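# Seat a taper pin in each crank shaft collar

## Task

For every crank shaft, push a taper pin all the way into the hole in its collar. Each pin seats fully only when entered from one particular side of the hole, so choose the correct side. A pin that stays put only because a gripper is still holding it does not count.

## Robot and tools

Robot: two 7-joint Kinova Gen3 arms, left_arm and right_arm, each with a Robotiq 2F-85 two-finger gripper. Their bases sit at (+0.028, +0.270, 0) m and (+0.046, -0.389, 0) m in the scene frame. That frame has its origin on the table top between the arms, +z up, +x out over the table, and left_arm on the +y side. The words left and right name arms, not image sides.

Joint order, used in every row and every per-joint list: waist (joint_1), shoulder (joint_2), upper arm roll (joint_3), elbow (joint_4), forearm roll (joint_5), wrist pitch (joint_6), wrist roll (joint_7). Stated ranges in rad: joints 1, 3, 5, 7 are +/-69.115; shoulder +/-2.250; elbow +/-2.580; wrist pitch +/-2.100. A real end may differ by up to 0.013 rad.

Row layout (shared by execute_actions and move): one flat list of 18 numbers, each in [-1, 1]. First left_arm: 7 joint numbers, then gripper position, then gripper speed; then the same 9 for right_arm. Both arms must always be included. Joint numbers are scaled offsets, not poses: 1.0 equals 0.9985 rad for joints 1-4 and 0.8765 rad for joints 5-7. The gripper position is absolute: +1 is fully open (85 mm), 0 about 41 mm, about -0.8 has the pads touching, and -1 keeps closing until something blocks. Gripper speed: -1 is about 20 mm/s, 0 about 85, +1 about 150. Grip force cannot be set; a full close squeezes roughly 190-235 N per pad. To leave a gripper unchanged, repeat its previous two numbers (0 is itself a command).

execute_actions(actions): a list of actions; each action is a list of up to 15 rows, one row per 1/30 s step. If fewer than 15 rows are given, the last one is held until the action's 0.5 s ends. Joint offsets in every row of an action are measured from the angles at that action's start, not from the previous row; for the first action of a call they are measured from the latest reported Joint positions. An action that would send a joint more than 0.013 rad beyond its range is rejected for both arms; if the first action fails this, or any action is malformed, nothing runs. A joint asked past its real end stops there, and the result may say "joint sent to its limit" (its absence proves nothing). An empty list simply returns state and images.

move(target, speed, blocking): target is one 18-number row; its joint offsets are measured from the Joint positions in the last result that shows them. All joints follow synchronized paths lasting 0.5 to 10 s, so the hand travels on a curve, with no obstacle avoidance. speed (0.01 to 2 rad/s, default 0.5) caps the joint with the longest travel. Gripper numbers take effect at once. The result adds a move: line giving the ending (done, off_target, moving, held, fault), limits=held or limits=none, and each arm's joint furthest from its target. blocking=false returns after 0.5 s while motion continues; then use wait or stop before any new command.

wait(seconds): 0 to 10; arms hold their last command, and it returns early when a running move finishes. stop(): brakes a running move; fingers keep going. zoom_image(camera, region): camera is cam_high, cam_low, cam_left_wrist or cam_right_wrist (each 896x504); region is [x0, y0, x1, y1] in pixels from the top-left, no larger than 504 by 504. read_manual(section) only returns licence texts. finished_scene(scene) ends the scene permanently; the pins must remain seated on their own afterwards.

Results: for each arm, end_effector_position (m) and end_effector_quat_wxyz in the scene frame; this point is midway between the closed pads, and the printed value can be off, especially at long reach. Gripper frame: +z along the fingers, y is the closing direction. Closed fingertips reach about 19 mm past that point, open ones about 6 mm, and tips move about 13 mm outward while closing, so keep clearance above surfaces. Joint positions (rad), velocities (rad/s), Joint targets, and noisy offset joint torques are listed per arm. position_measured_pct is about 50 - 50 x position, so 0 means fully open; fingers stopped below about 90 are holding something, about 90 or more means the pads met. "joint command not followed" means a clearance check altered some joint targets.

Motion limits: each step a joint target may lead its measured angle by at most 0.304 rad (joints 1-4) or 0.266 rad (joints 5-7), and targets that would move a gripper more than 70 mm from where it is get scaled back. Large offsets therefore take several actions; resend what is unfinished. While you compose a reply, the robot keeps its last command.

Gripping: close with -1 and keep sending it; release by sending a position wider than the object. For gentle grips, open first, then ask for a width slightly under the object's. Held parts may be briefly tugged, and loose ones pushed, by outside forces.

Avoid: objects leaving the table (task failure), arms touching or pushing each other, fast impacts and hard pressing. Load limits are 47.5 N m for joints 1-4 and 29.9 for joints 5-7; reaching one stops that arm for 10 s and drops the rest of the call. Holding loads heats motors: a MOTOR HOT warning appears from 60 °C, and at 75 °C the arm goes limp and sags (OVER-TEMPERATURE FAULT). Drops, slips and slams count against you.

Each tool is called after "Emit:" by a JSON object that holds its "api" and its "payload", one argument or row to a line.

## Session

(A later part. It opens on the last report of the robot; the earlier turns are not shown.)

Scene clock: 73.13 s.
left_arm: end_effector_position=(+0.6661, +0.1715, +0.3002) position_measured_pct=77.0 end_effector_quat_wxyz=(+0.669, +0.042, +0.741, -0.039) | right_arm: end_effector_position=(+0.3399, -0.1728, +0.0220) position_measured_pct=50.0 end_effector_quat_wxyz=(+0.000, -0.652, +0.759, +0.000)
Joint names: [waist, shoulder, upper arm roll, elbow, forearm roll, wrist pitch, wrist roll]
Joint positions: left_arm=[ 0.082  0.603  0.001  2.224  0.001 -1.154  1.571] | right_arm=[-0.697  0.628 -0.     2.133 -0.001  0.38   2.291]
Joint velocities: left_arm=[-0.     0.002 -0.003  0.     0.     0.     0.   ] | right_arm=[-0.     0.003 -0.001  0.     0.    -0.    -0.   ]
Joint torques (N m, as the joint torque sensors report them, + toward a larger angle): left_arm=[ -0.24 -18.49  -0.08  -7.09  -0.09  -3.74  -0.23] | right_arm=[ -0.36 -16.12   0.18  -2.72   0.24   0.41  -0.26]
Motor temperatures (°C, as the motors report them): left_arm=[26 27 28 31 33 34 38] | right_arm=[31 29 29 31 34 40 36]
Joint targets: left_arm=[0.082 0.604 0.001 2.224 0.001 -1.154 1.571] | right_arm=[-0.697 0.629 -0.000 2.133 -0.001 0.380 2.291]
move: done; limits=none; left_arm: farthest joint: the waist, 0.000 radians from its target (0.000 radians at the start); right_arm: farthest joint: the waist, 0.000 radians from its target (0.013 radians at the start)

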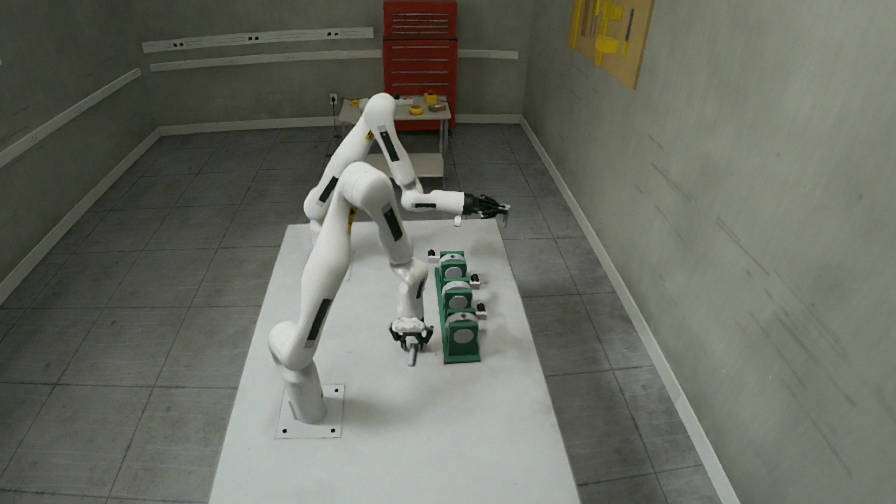

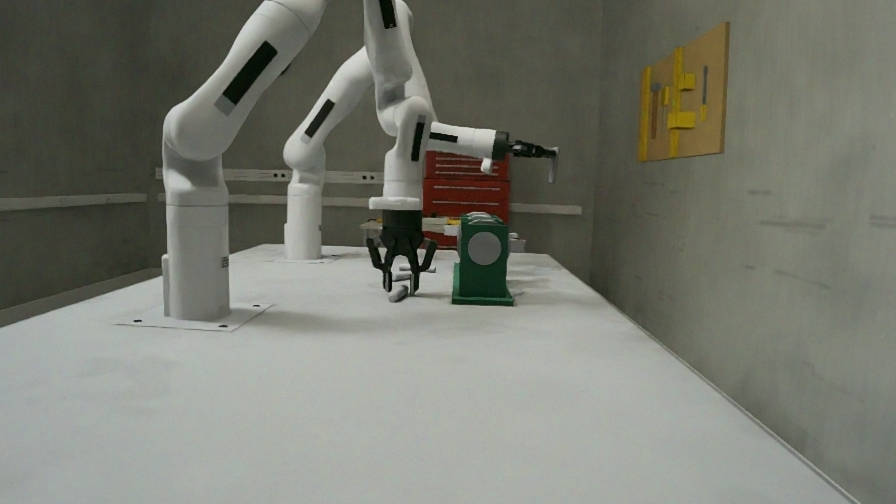

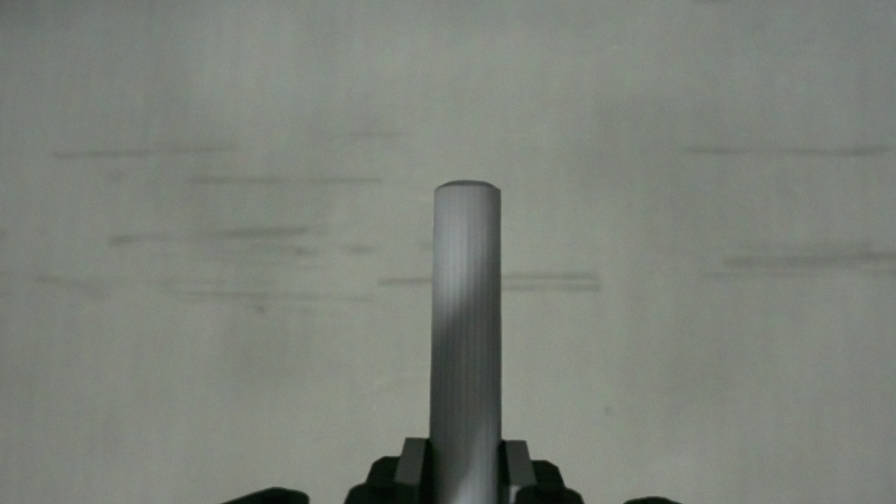

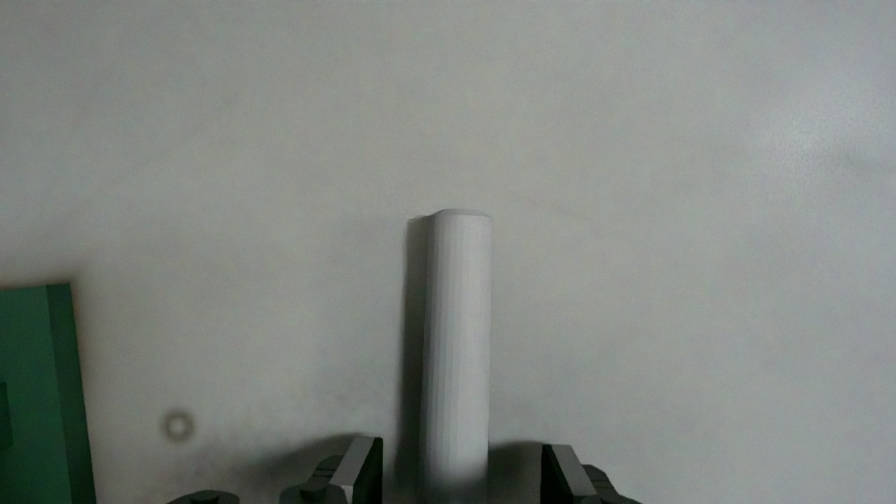

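Emit:
{"api": "move", "payload": {
  "target": [0,0,0,0,0,0,0,-1,0, 0,0,0,0,0,0,0,-1,0.3]
}}

Emit:
{"api": "move", "payload": {
  "target": [0.15,0,0,0,0,0,0,-1,0, 0.3,-0.3,0,-0.03,0,0.2,-0.3,-1,0.3],
  "speed": 0.6
}}

Emit:
{"api": "move", "payload": {
  "target": [0.2,0,0,0,0,-0.1,0,-1,0, 0.65,-0.05,0,0,0,-0.3,-0.52,-1,0.3],
  "speed": 0.9
}}

Scene clock: 74.20 s.
left_arm: end_effector_position=(+0.6661, +0.1715, +0.3002) position_measured_pct=77.0 end_effector_quat_wxyz=(+0.669, +0.042, +0.741, -0.039) | right_arm: end_effector_position=(+0.3401, -0.1727, +0.0224) position_measured_pct=77.4 end_effector_quat_wxyz=(+0.001, -0.652, +0.759, +0.000)
Joint names: [waist, shoulder, upper arm roll, elbow, forearm roll, wrist pitch, wrist roll]
Joint positions: left_arm=[ 0.082  0.603  0.001  2.224  0.001 -1.154  1.571] | right_arm=[-0.697  0.627 -0.     2.133 -0.001  0.38   2.292]
Joint velocities: left_arm=[ 0.     0.001  0.003 -0.    -0.    -0.    -0.   ] | right_arm=[-0.    -0.     0.001  0.     0.    -0.    -0.   ]
Joint torques (N m, as the joint torque sensors report them, + toward a larger angle): left_arm=[ -0.41 -19.18  -0.6   -6.67  -0.22  -3.43   0.02] | right_arm=[ -0.33 -15.21   0.57  -3.09   0.24   0.12   0.  ]
Motor temperatures (°C, as the motors report them): left_arm=[26 27 28 31 33 34 38] | right_arm=[31 29 29 31 34 40 36]
Joint targets: left_arm=[0.082 0.603 0.001 2.224 0.001 -1.154 1.571] | right_arm=[-0.697 0.628 -0.000 2.133 -0.001 0.380 2.291]
move: done; limits=none; left_arm: farthest joint: the waist, 0.000 radians from its target (0.000 radians at the start); right_arm: farthest joint: the shoulder, 0.001 radians from its target (0.001 radians at the start)

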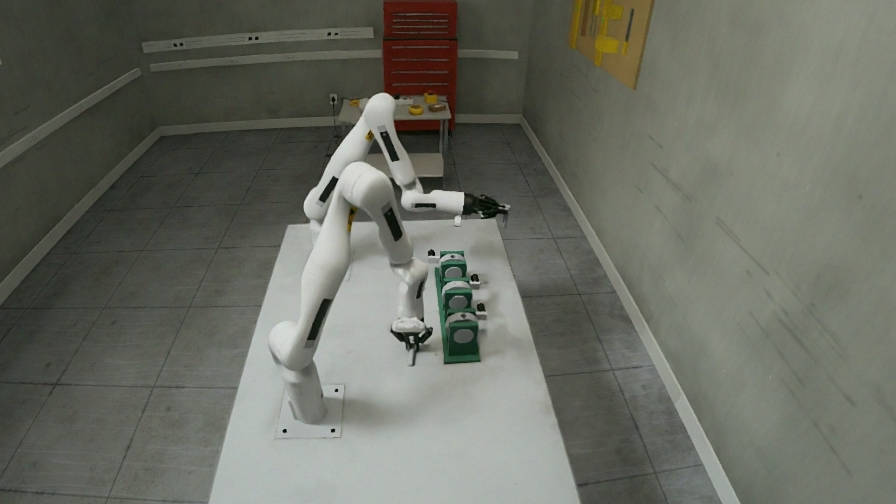

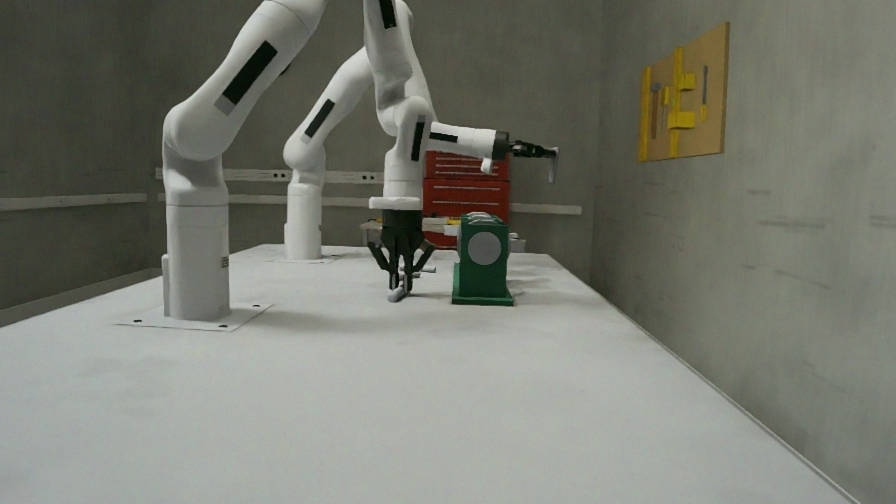

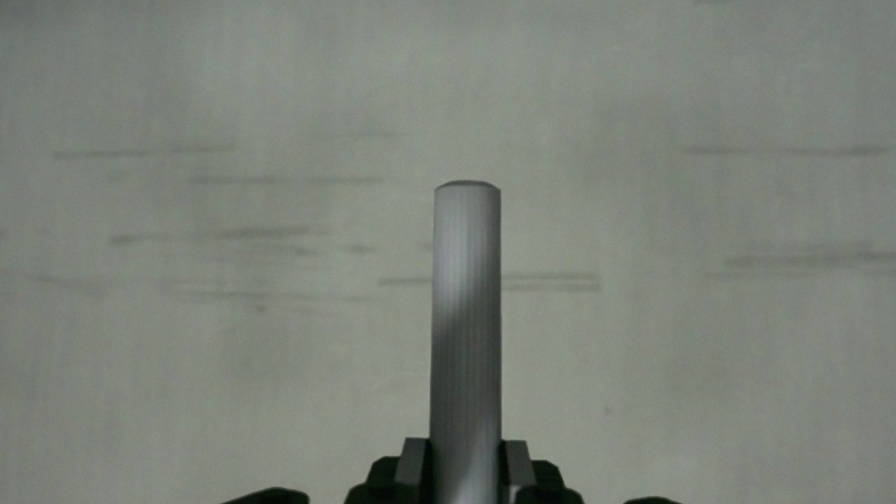

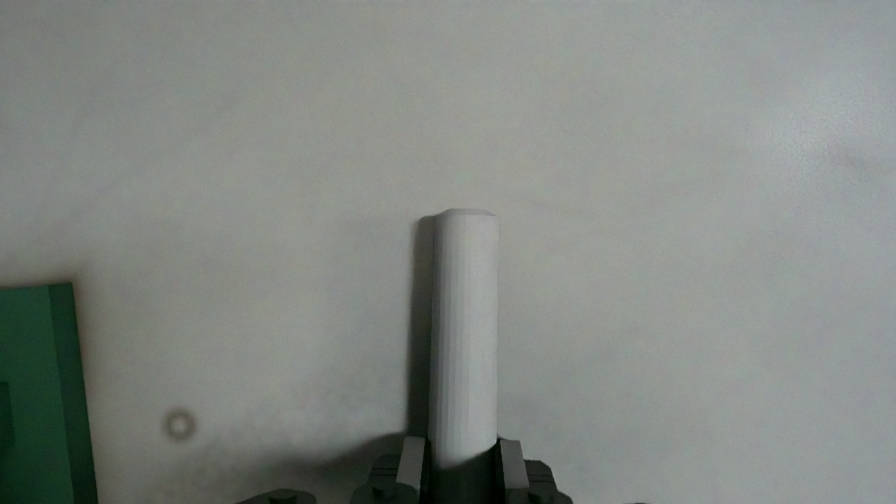

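Scene clock: 75.30 s.
left_arm: end_effector_position=(+0.6443, +0.0774, +0.3002) position_measured_pct=77.0 end_effector_quat_wxyz=(+0.664, +0.097, +0.736, -0.089) | right_arm: end_effector_position=(+0.4130, -0.2596, +0.1373) position_measured_pct=77.4 end_effector_quat_wxyz=(+0.078, -0.415, +0.907, -0.002)
Joint names: [waist, shoulder, upper arm roll, elbow, forearm roll, wrist pitch, wrist roll]
Joint positions: left_arm=[ 0.231  0.603  0.001  2.224  0.001 -1.154  1.571] | right_arm=[-0.398  0.328 -0.     2.103 -0.001  0.555  2.029]
Joint velocities: left_arm=[ 0.     0.    -0.    -0.    -0.     0.001  0.   ] | right_arm=[ 0.003 -0.004  0.     0.001 -0.    -0.001 -0.   ]
Joint torques (N m, as the joint torque sensors report them, + toward a larger angle): left_arm=[ -0.24 -18.9    0.01  -6.53  -0.31  -3.55   0.02] | right_arm=[  0.15 -13.61   0.42  -6.2    0.16  -0.26   0.01]
Motor temperatures (°C, as the motors report them): left_arm=[26 27 28 31 33 34 38] | right_arm=[31 29 29 31 34 40 36]
Joint targets: left_arm=[0.231 0.603 0.001 2.224 0.001 -1.154 1.571] | right_arm=[-0.397 0.328 -0.000 2.103 -0.001 0.555 2.029]
move: done; limits=none; left_arm: farthest joint: the waist, 0.001 radians from its target (0.150 radians at the start); right_arm: farthest joint: the shoulder, 0.001 radians from its target (0.300 radians at the start)

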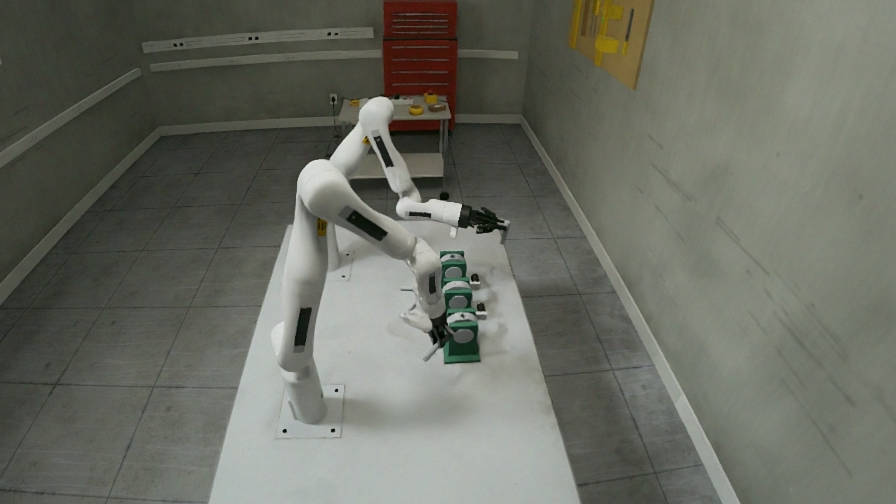

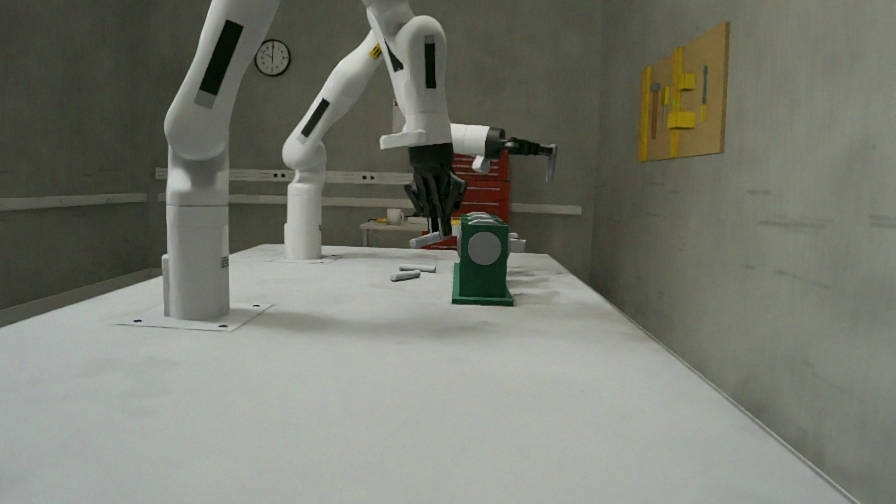

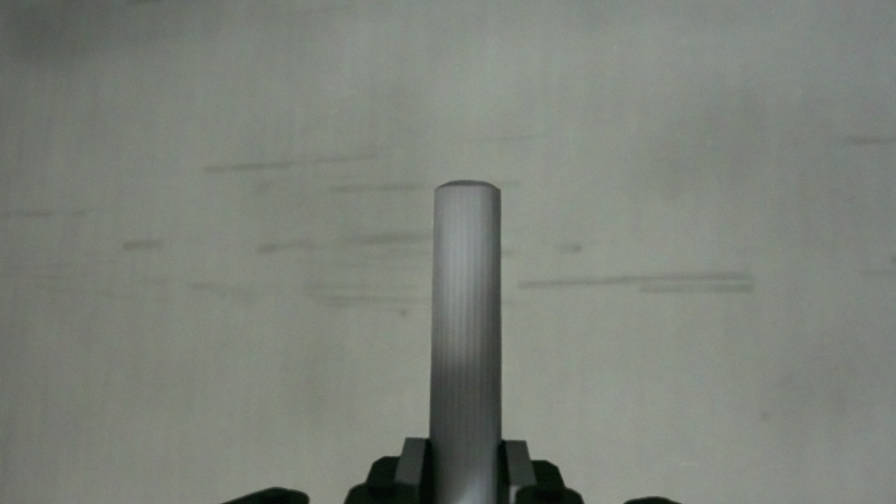

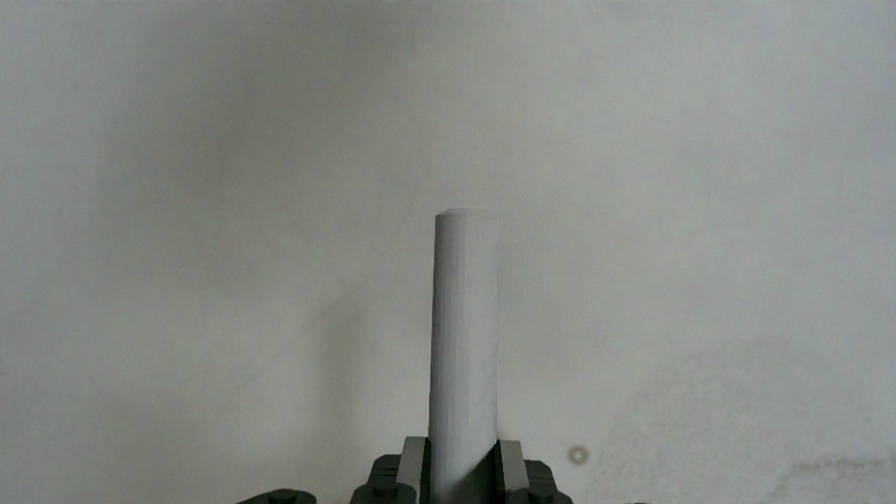

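Scene clock: 76.77 s.
left_arm: end_effector_position=(+0.5953, -0.0417, +0.3274) position_measured_pct=77.0 end_effector_quat_wxyz=(+0.683, +0.163, +0.694, -0.162) | right_arm: end_effector_position=(+0.4977, -0.5286, +0.1839) position_measured_pct=77.4 end_effector_quat_wxyz=(+0.230, +0.120, +0.965, -0.029)
Joint names: [waist, shoulder, upper arm roll, elbow, forearm roll, wrist pitch, wrist roll]
Joint positions: left_arm=[ 0.431  0.603  0.001  2.224  0.001 -1.241  1.571] | right_arm=[ 0.251  0.278 -0.     2.103 -0.001  0.292  1.573]
Joint velocities: left_arm=[-0.    -0.     0.     0.001  0.     0.     0.   ] | right_arm=[ 0.003 -0.    -0.002  0.    -0.     0.001 -0.   ]
Joint torques (N m, as the joint torque sensors report them, + toward a larger angle): left_arm=[ -0.2  -18.83   0.25  -7.01   0.03  -4.    -0.28] | right_arm=[ -0.22 -13.99   0.26  -7.72   0.29  -1.42  -0.22]
Motor temperatures (°C, as the motors report them): left_arm=[26 27 28 31 33 34 38] | right_arm=[31 29 29 31 34 40 36]
Joint targets: left_arm=[0.431 0.603 0.001 2.224 0.001 -1.241 1.571] | right_arm=[0.252 0.278 -0.000 2.103 -0.001 0.292 1.573]
move: done; limits=none; left_arm: farthest joint: the waist, 0.000 radians from its target (0.199 radians at the start); right_arm: farthest joint: the waist, 0.000 radians from its target (0.649 radians at the start)

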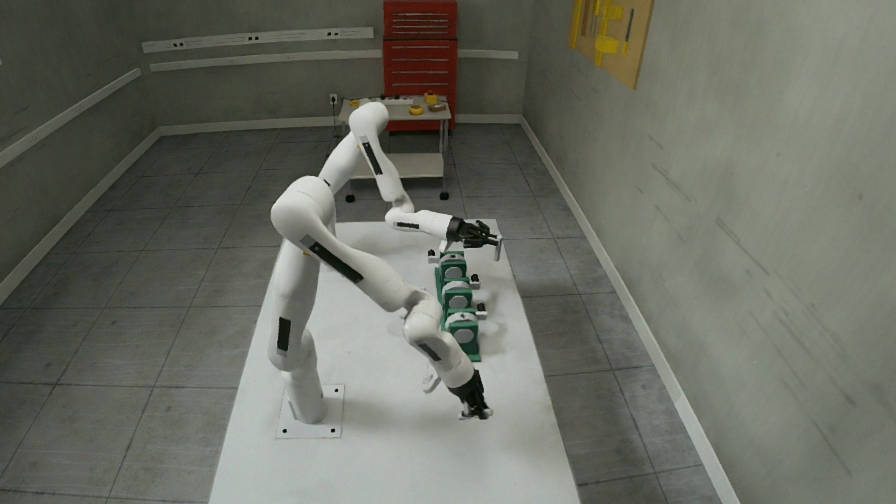

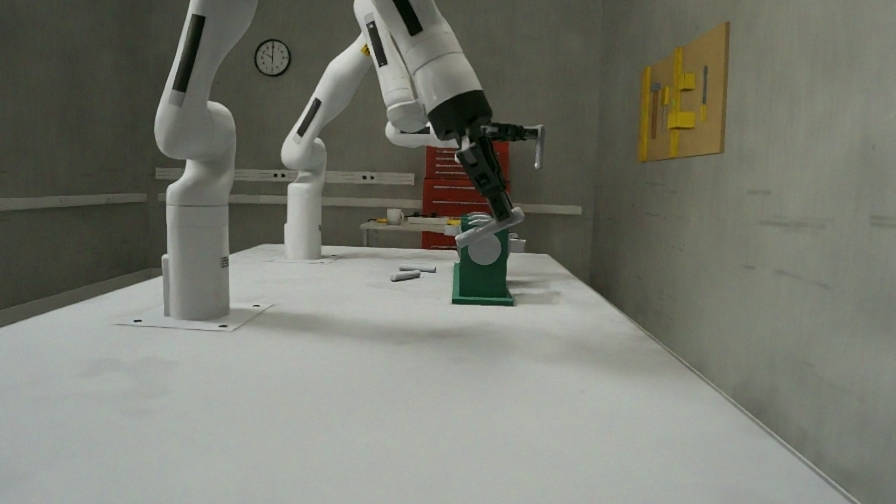

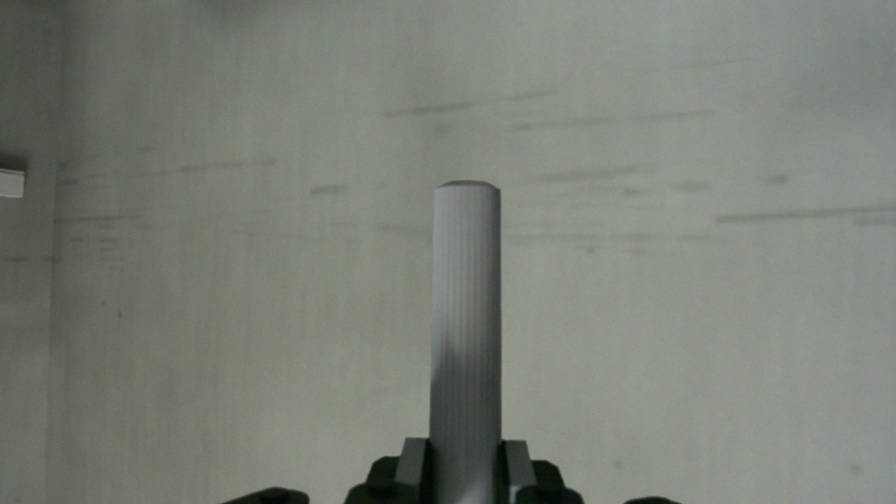

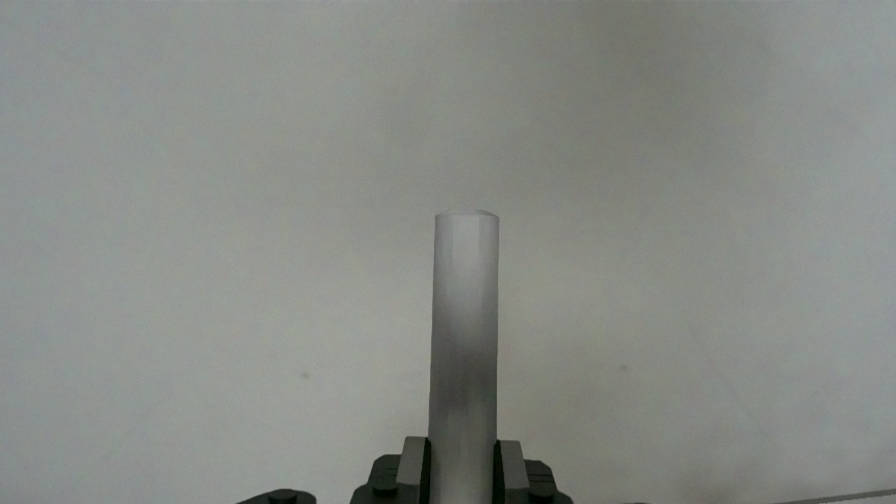

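Emit:
{"api": "move", "payload": {
  "target": [0.267,0.2886,0,0.052,0,-0.4056,0,-1,0, 0,0,0,0,0,-1,-0.002,-1,0.3],
  "speed": 0.8
}}

Emit:
{"api": "zoom_image", "payload": {
  "camera": "cam_low",
  "region": [440,155,530,245]
}}

Scene clock: 78.67 s.
left_arm: end_effector_position=(+0.4808, -0.1690, +0.2350) position_measured_pct=77.0 end_effector_quat_wxyz=(+0.660, +0.252, +0.661, -0.253) | right_arm: end_effector_position=(+0.6555, -0.5689, +0.3919) position_measured_pct=77.4 end_effector_quat_wxyz=(+0.618, +0.097, +0.776, -0.077)
Joint names: [waist, shoulder, upper arm roll, elbow, forearm roll, wrist pitch, wrist roll]
Joint positions: left_arm=[ 0.697  0.891  0.001  2.276  0.001 -1.597  1.571] | right_arm=[ 0.251  0.278 -0.     2.103 -0.001 -0.584  1.571]
Joint velocities: left_arm=[ 0.002  0.003 -0.001 -0.     0.    -0.     0.   ] | right_arm=[-0.     0.001 -0.001  0.001  0.    -0.    -0.   ]
Joint torques (N m, as the joint torque sensors report them, + toward a larger angle): left_arm=[ -0.18 -20.45  -0.04  -3.19   0.05  -3.65   0.09] | right_arm=[ -0.33 -15.99   0.52  -9.49   0.15  -3.29   0.05]
Motor temperatures (°C, as the motors report them): left_arm=[26 27 28 31 33 34 38] | right_arm=[31 29 29 31 34 40 36]
Joint targets: left_arm=[0.698 0.892 0.001 2.276 0.001 -1.597 1.571] | right_arm=[0.251 0.278 -0.000 2.103 -0.001 -0.584 1.571]
move: done; limits=none; left_arm: farthest joint: the waist, 0.000 radians from its target (0.267 radians at the start); right_arm: farthest joint: the wrist pitch, 0.001 radians from its target (0.877 radians at the start)

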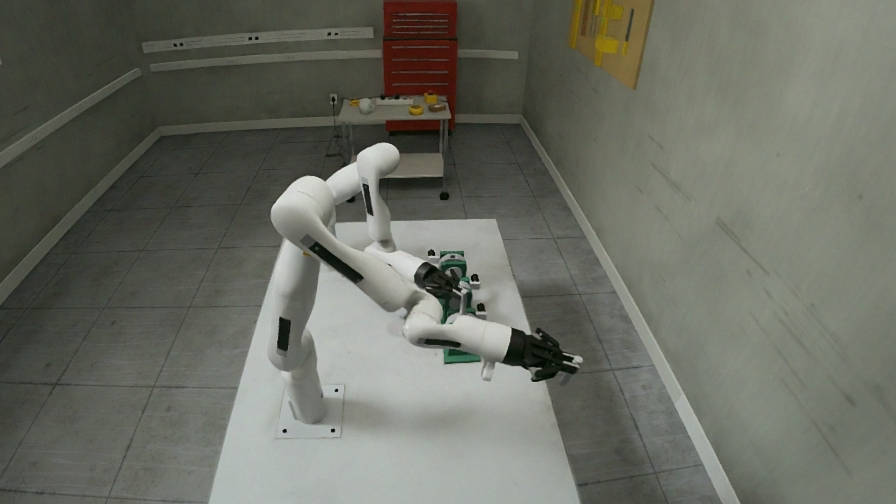

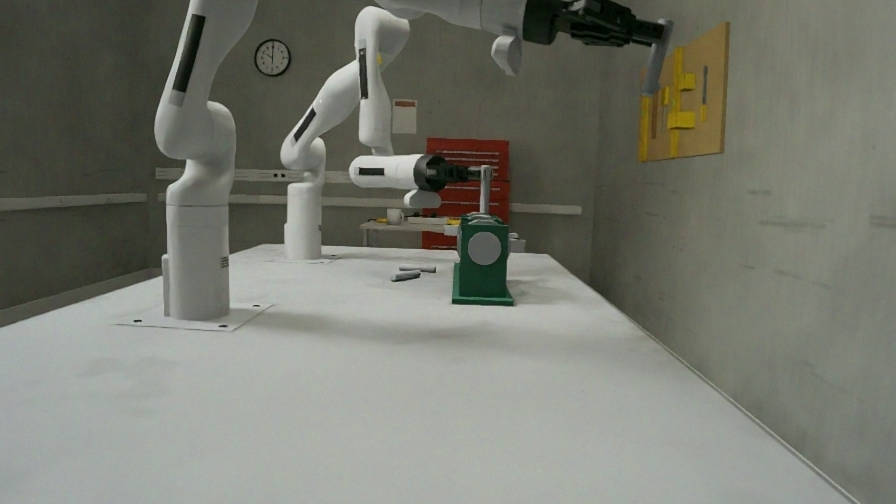

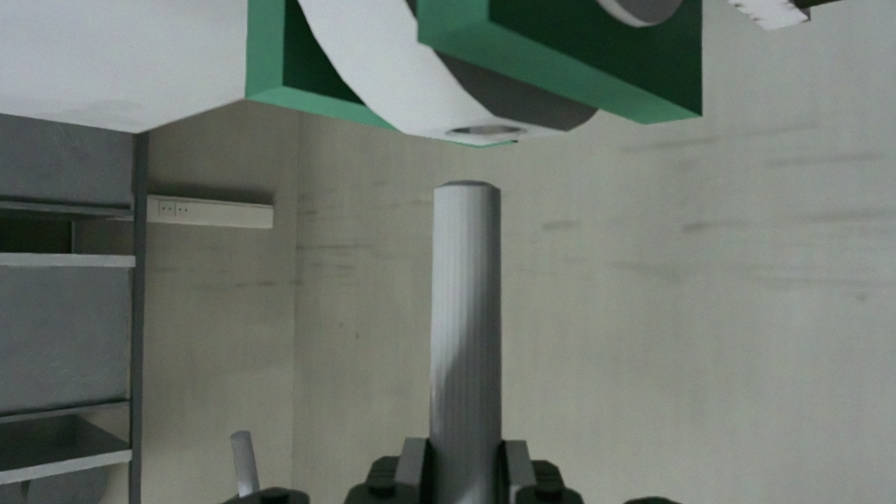

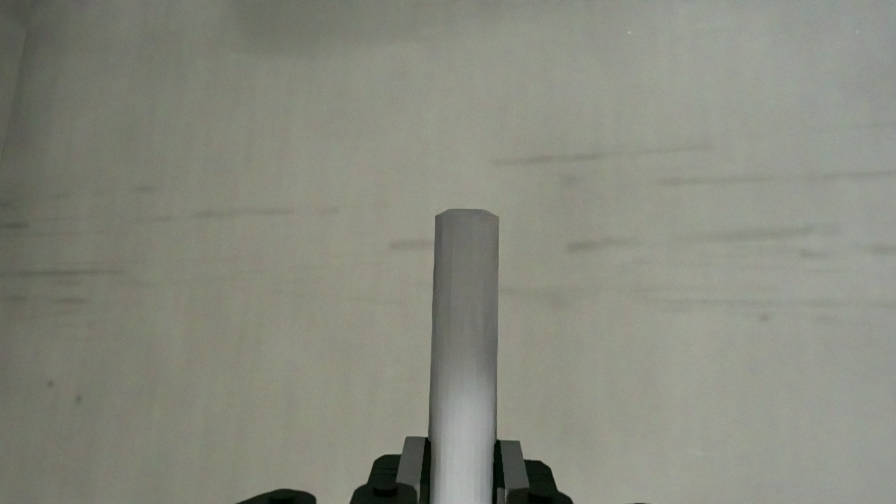

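Region (440, 155, 530, 245) of cam_low's 896x504 image, scaled by 5.600, with more detail than that image has.

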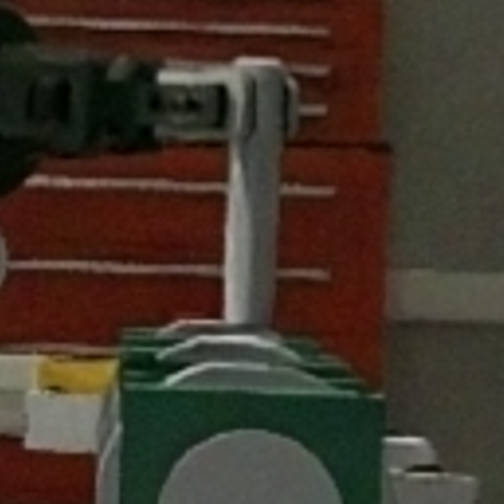

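Emit:
{"api": "move", "payload": {
  "target": [-0.0062,0.0622,0,0.0068,0,-0.1232,0,-1,0, 0.25,0,0,0,0,0,0,-1,0.3],
  "speed": 0.3
}}

Emit:
{"api": "zoom_image", "payload": {
  "camera": "cam_low",
  "region": [440,155,530,245]
}}

Emit:
{"api": "zoom_image", "payload": {
  "camera": "cam_left_wrist",
  "region": [360,90,580,230]
}}

Emit:
{"api": "zoom_image", "payload": {
  "camera": "cam_high",
  "region": [425,270,505,350]
}}

Scene clock: 80.67 s.
left_arm: end_effector_position=(+0.4790, -0.1621, +0.2277) position_measured_pct=77.0 end_effector_quat_wxyz=(+0.674, +0.245, +0.648, -0.256) | right_arm: end_effector_position=(+0.5921, -0.7139, +0.3919) position_measured_pct=77.4 end_effector_quat_wxyz=(+0.604, +0.193, +0.758, -0.153)
Joint names: [waist, shoulder, upper arm roll, elbow, forearm roll, wrist pitch, wrist roll]
Joint positions: left_arm=[ 0.691  0.953  0.001  2.283  0.001 -1.705  1.571] | right_arm=[ 0.501  0.278 -0.     2.103 -0.001 -0.584  1.571]
Joint velocities: left_arm=[ 0.     0.001 -0.    -0.001 -0.    -0.     0.   ] | right_arm=[ 0.003 -0.    -0.     0.     0.     0.001 -0.   ]
Joint torques (N m, as the joint torque sensors report them, + toward a larger angle): left_arm=[ -0.38 -20.72   0.18  -2.68  -0.19  -3.61  -0.13] | right_arm=[ -0.46 -16.3    0.23  -9.5    0.1   -3.     0.05]
Motor temperatures (°C, as the motors report them): left_arm=[26 27 28 31 33 34 38] | right_arm=[31 29 29 31 34 40 36]
Joint targets: left_arm=[0.691 0.953 0.001 2.283 0.001 -1.705 1.571] | right_arm=[0.501 0.278 -0.000 2.103 -0.001 -0.584 1.571]
move: done; limits=none; left_arm: farthest joint: the waist, 0.000 radians from its target (0.007 radians at the start); right_arm: farthest joint: the waist, 0.000 radians from its target (0.249 radians at the start)

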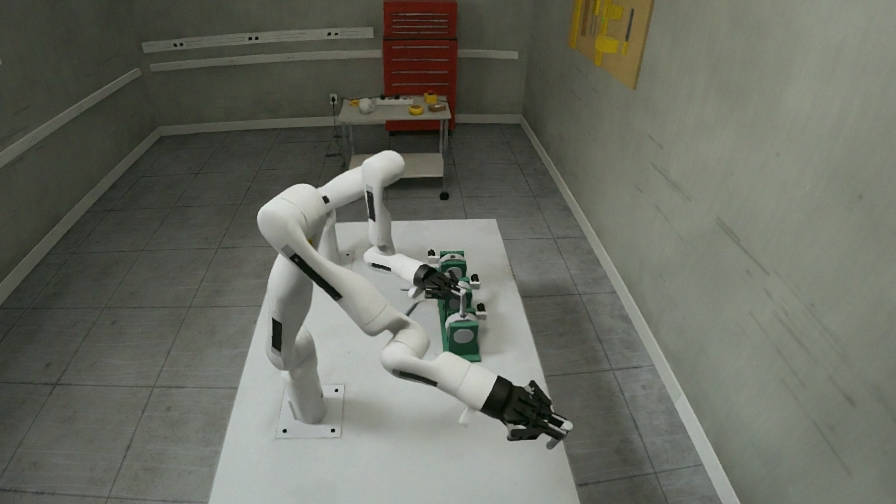

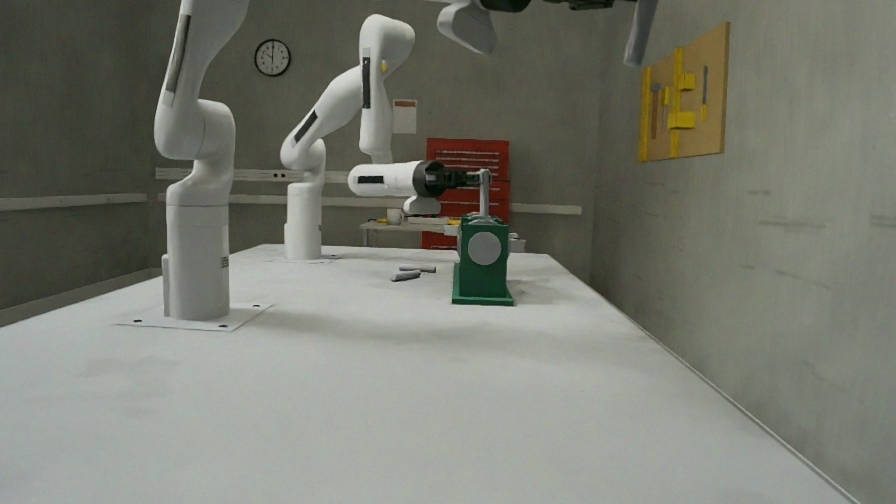

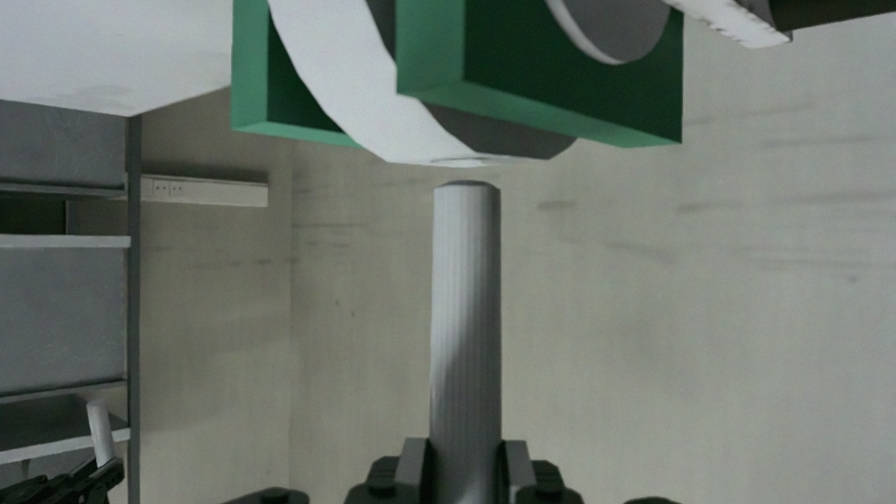

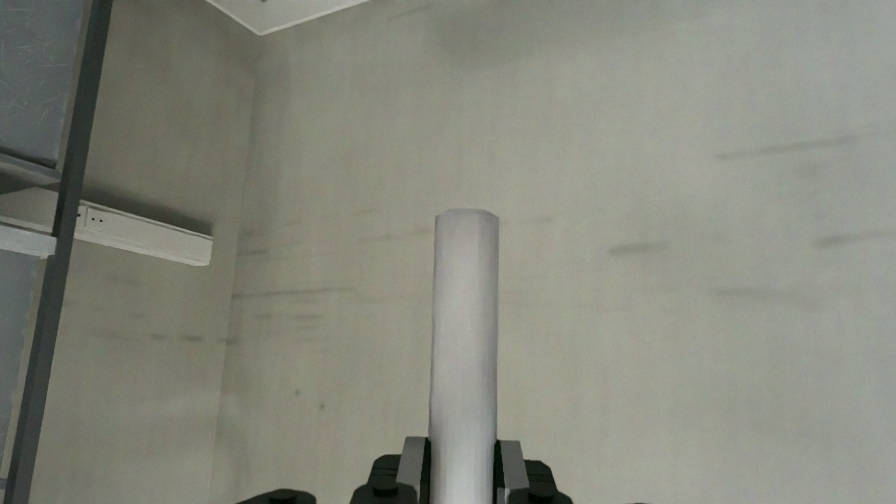

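Region (440, 155, 530, 245) of cam_low's 896x504 image, scaled by 5.600, with more detail than that image has.

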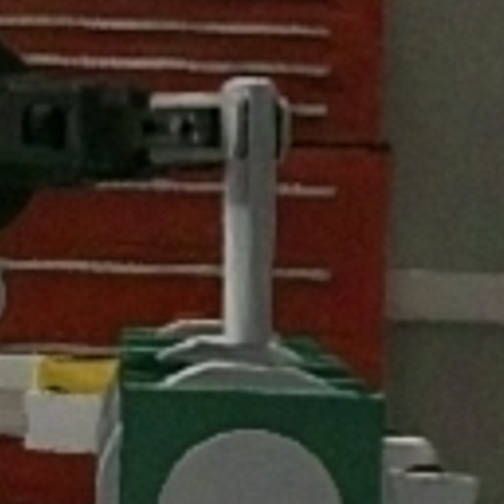

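Region (360, 90, 580, 230) of cam_left_wrist's 896x504 image, scaled by 2.291; it fills the top 321 rows of this view, and the rest is white.

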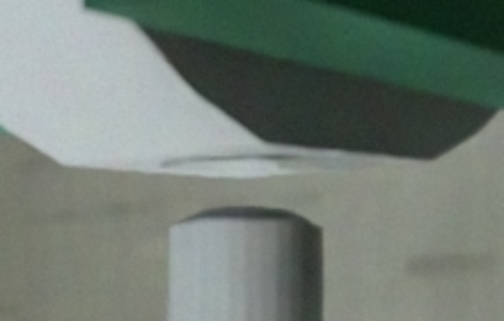

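Region (425, 270, 505, 350) of cam_high's 896x504 image, scaled by 6.300, with more detail than that image has.

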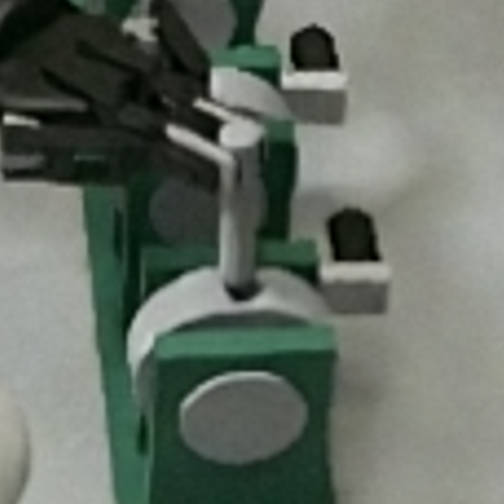

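Emit:
{"api": "move", "payload": {
  "target": [-0.0005,0.0223,0,-0.0175,0,0.040,0,-1,0, -0.2,0.1,0,0,0,-0.15,0,-1,0.3],
  "speed": 0.15
}}

Scene clock: 82.77 s.
left_arm: end_effector_position=(+0.4828, -0.1652, +0.2094) position_measured_pct=77.0 end_effector_quat_wxyz=(+0.662, +0.249, +0.660, -0.251) | right_arm: end_effector_position=(+0.6629, -0.6046, +0.3677) position_measured_pct=77.4 end_effector_quat_wxyz=(+0.628, +0.115, +0.764, -0.094)
Joint names: [waist, shoulder, upper arm roll, elbow, forearm roll, wrist pitch, wrist roll]
Joint positions: left_arm=[ 0.691  0.974  0.001  2.263  0.001 -1.671  1.571] | right_arm=[ 0.301  0.378 -0.     2.103 -0.001 -0.716  1.571]
Joint velocities: left_arm=[ 0.001  0.    -0.002 -0.    -0.    -0.002  0.   ] | right_arm=[-0.004  0.003 -0.     0.002  0.     0.    -0.   ]
Joint torques (N m, as the joint torque sensors report them, + toward a larger angle): left_arm=[ -0.51 -18.29   0.19  -0.51   0.26  -2.65  -0.23] | right_arm=[ -0.22 -17.73   0.76  -8.77  -0.05  -3.1   -0.16]
Motor temperatures (°C, as the motors report them): left_arm=[26 27 28 31 33 34 38] | right_arm=[31 29 29 31 34 40 36]
Joint targets: left_arm=[0.691 0.976 0.001 2.266 0.001 -1.670 1.571] | right_arm=[0.301 0.378 -0.000 2.103 -0.001 -0.716 1.571]
move: done; limits=none; left_arm: farthest joint: the elbow, 0.002 radians from its target (0.018 radians at the start); right_arm: farthest joint: the waist, 0.000 radians from its target (0.200 radians at the start)

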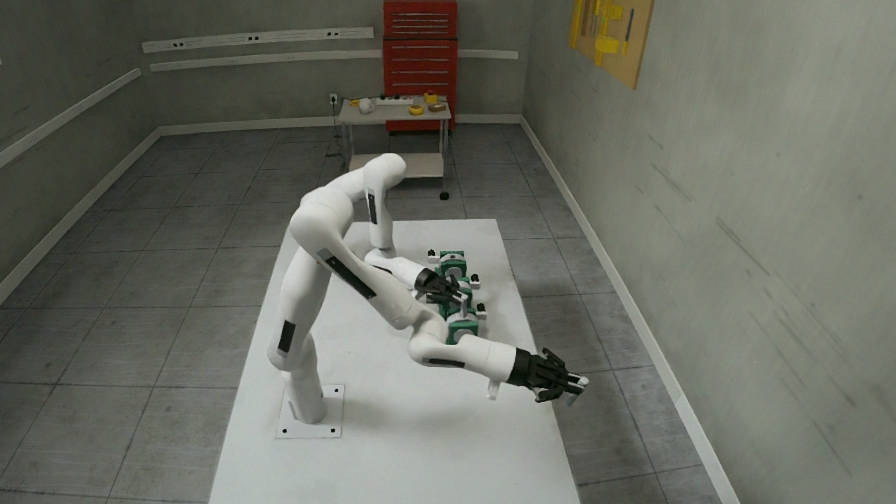

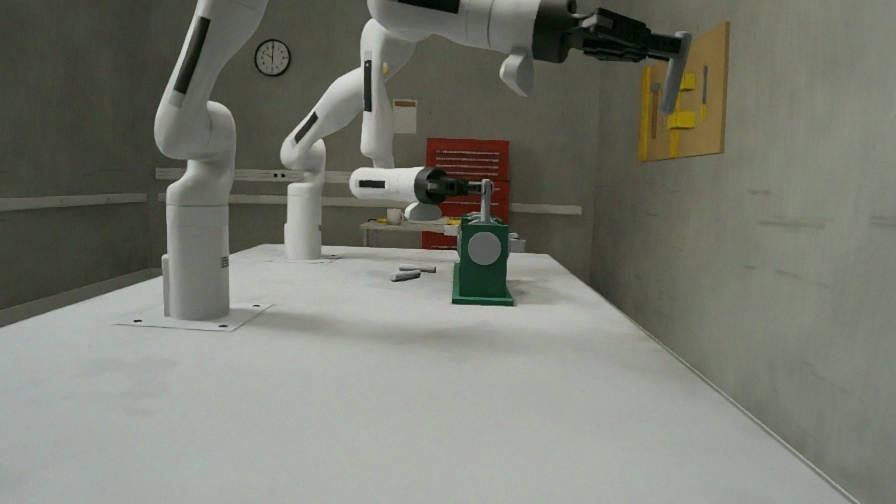

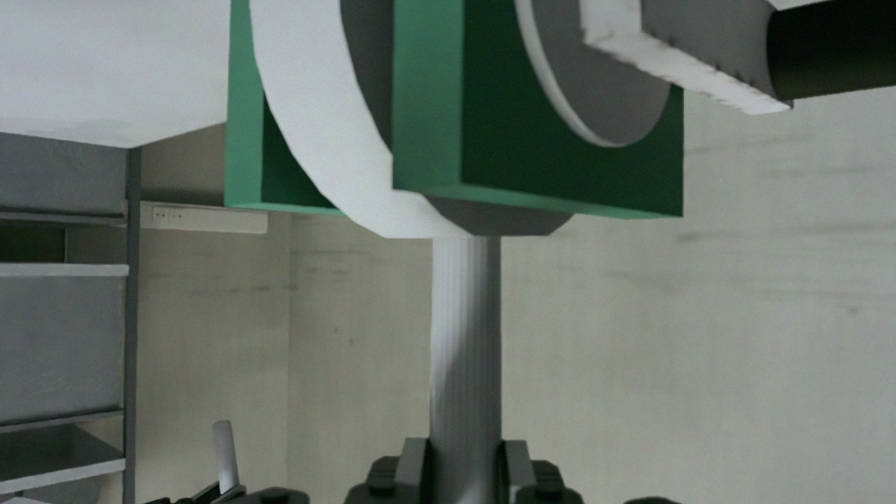

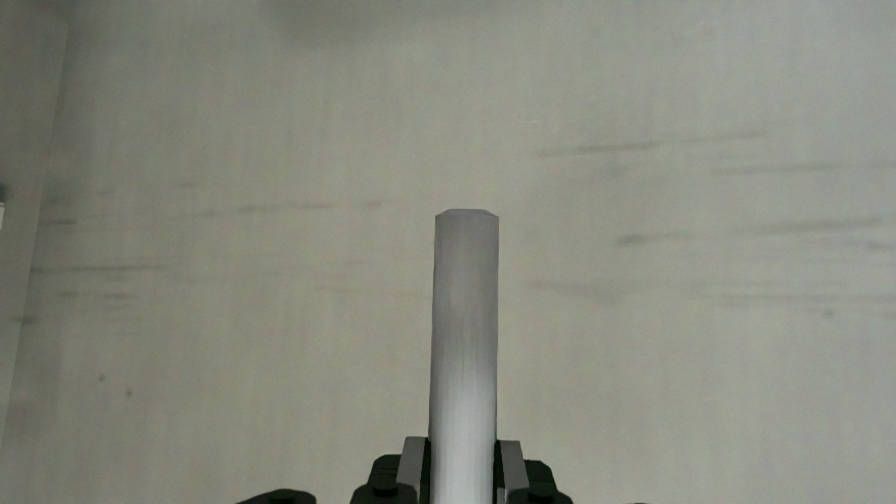

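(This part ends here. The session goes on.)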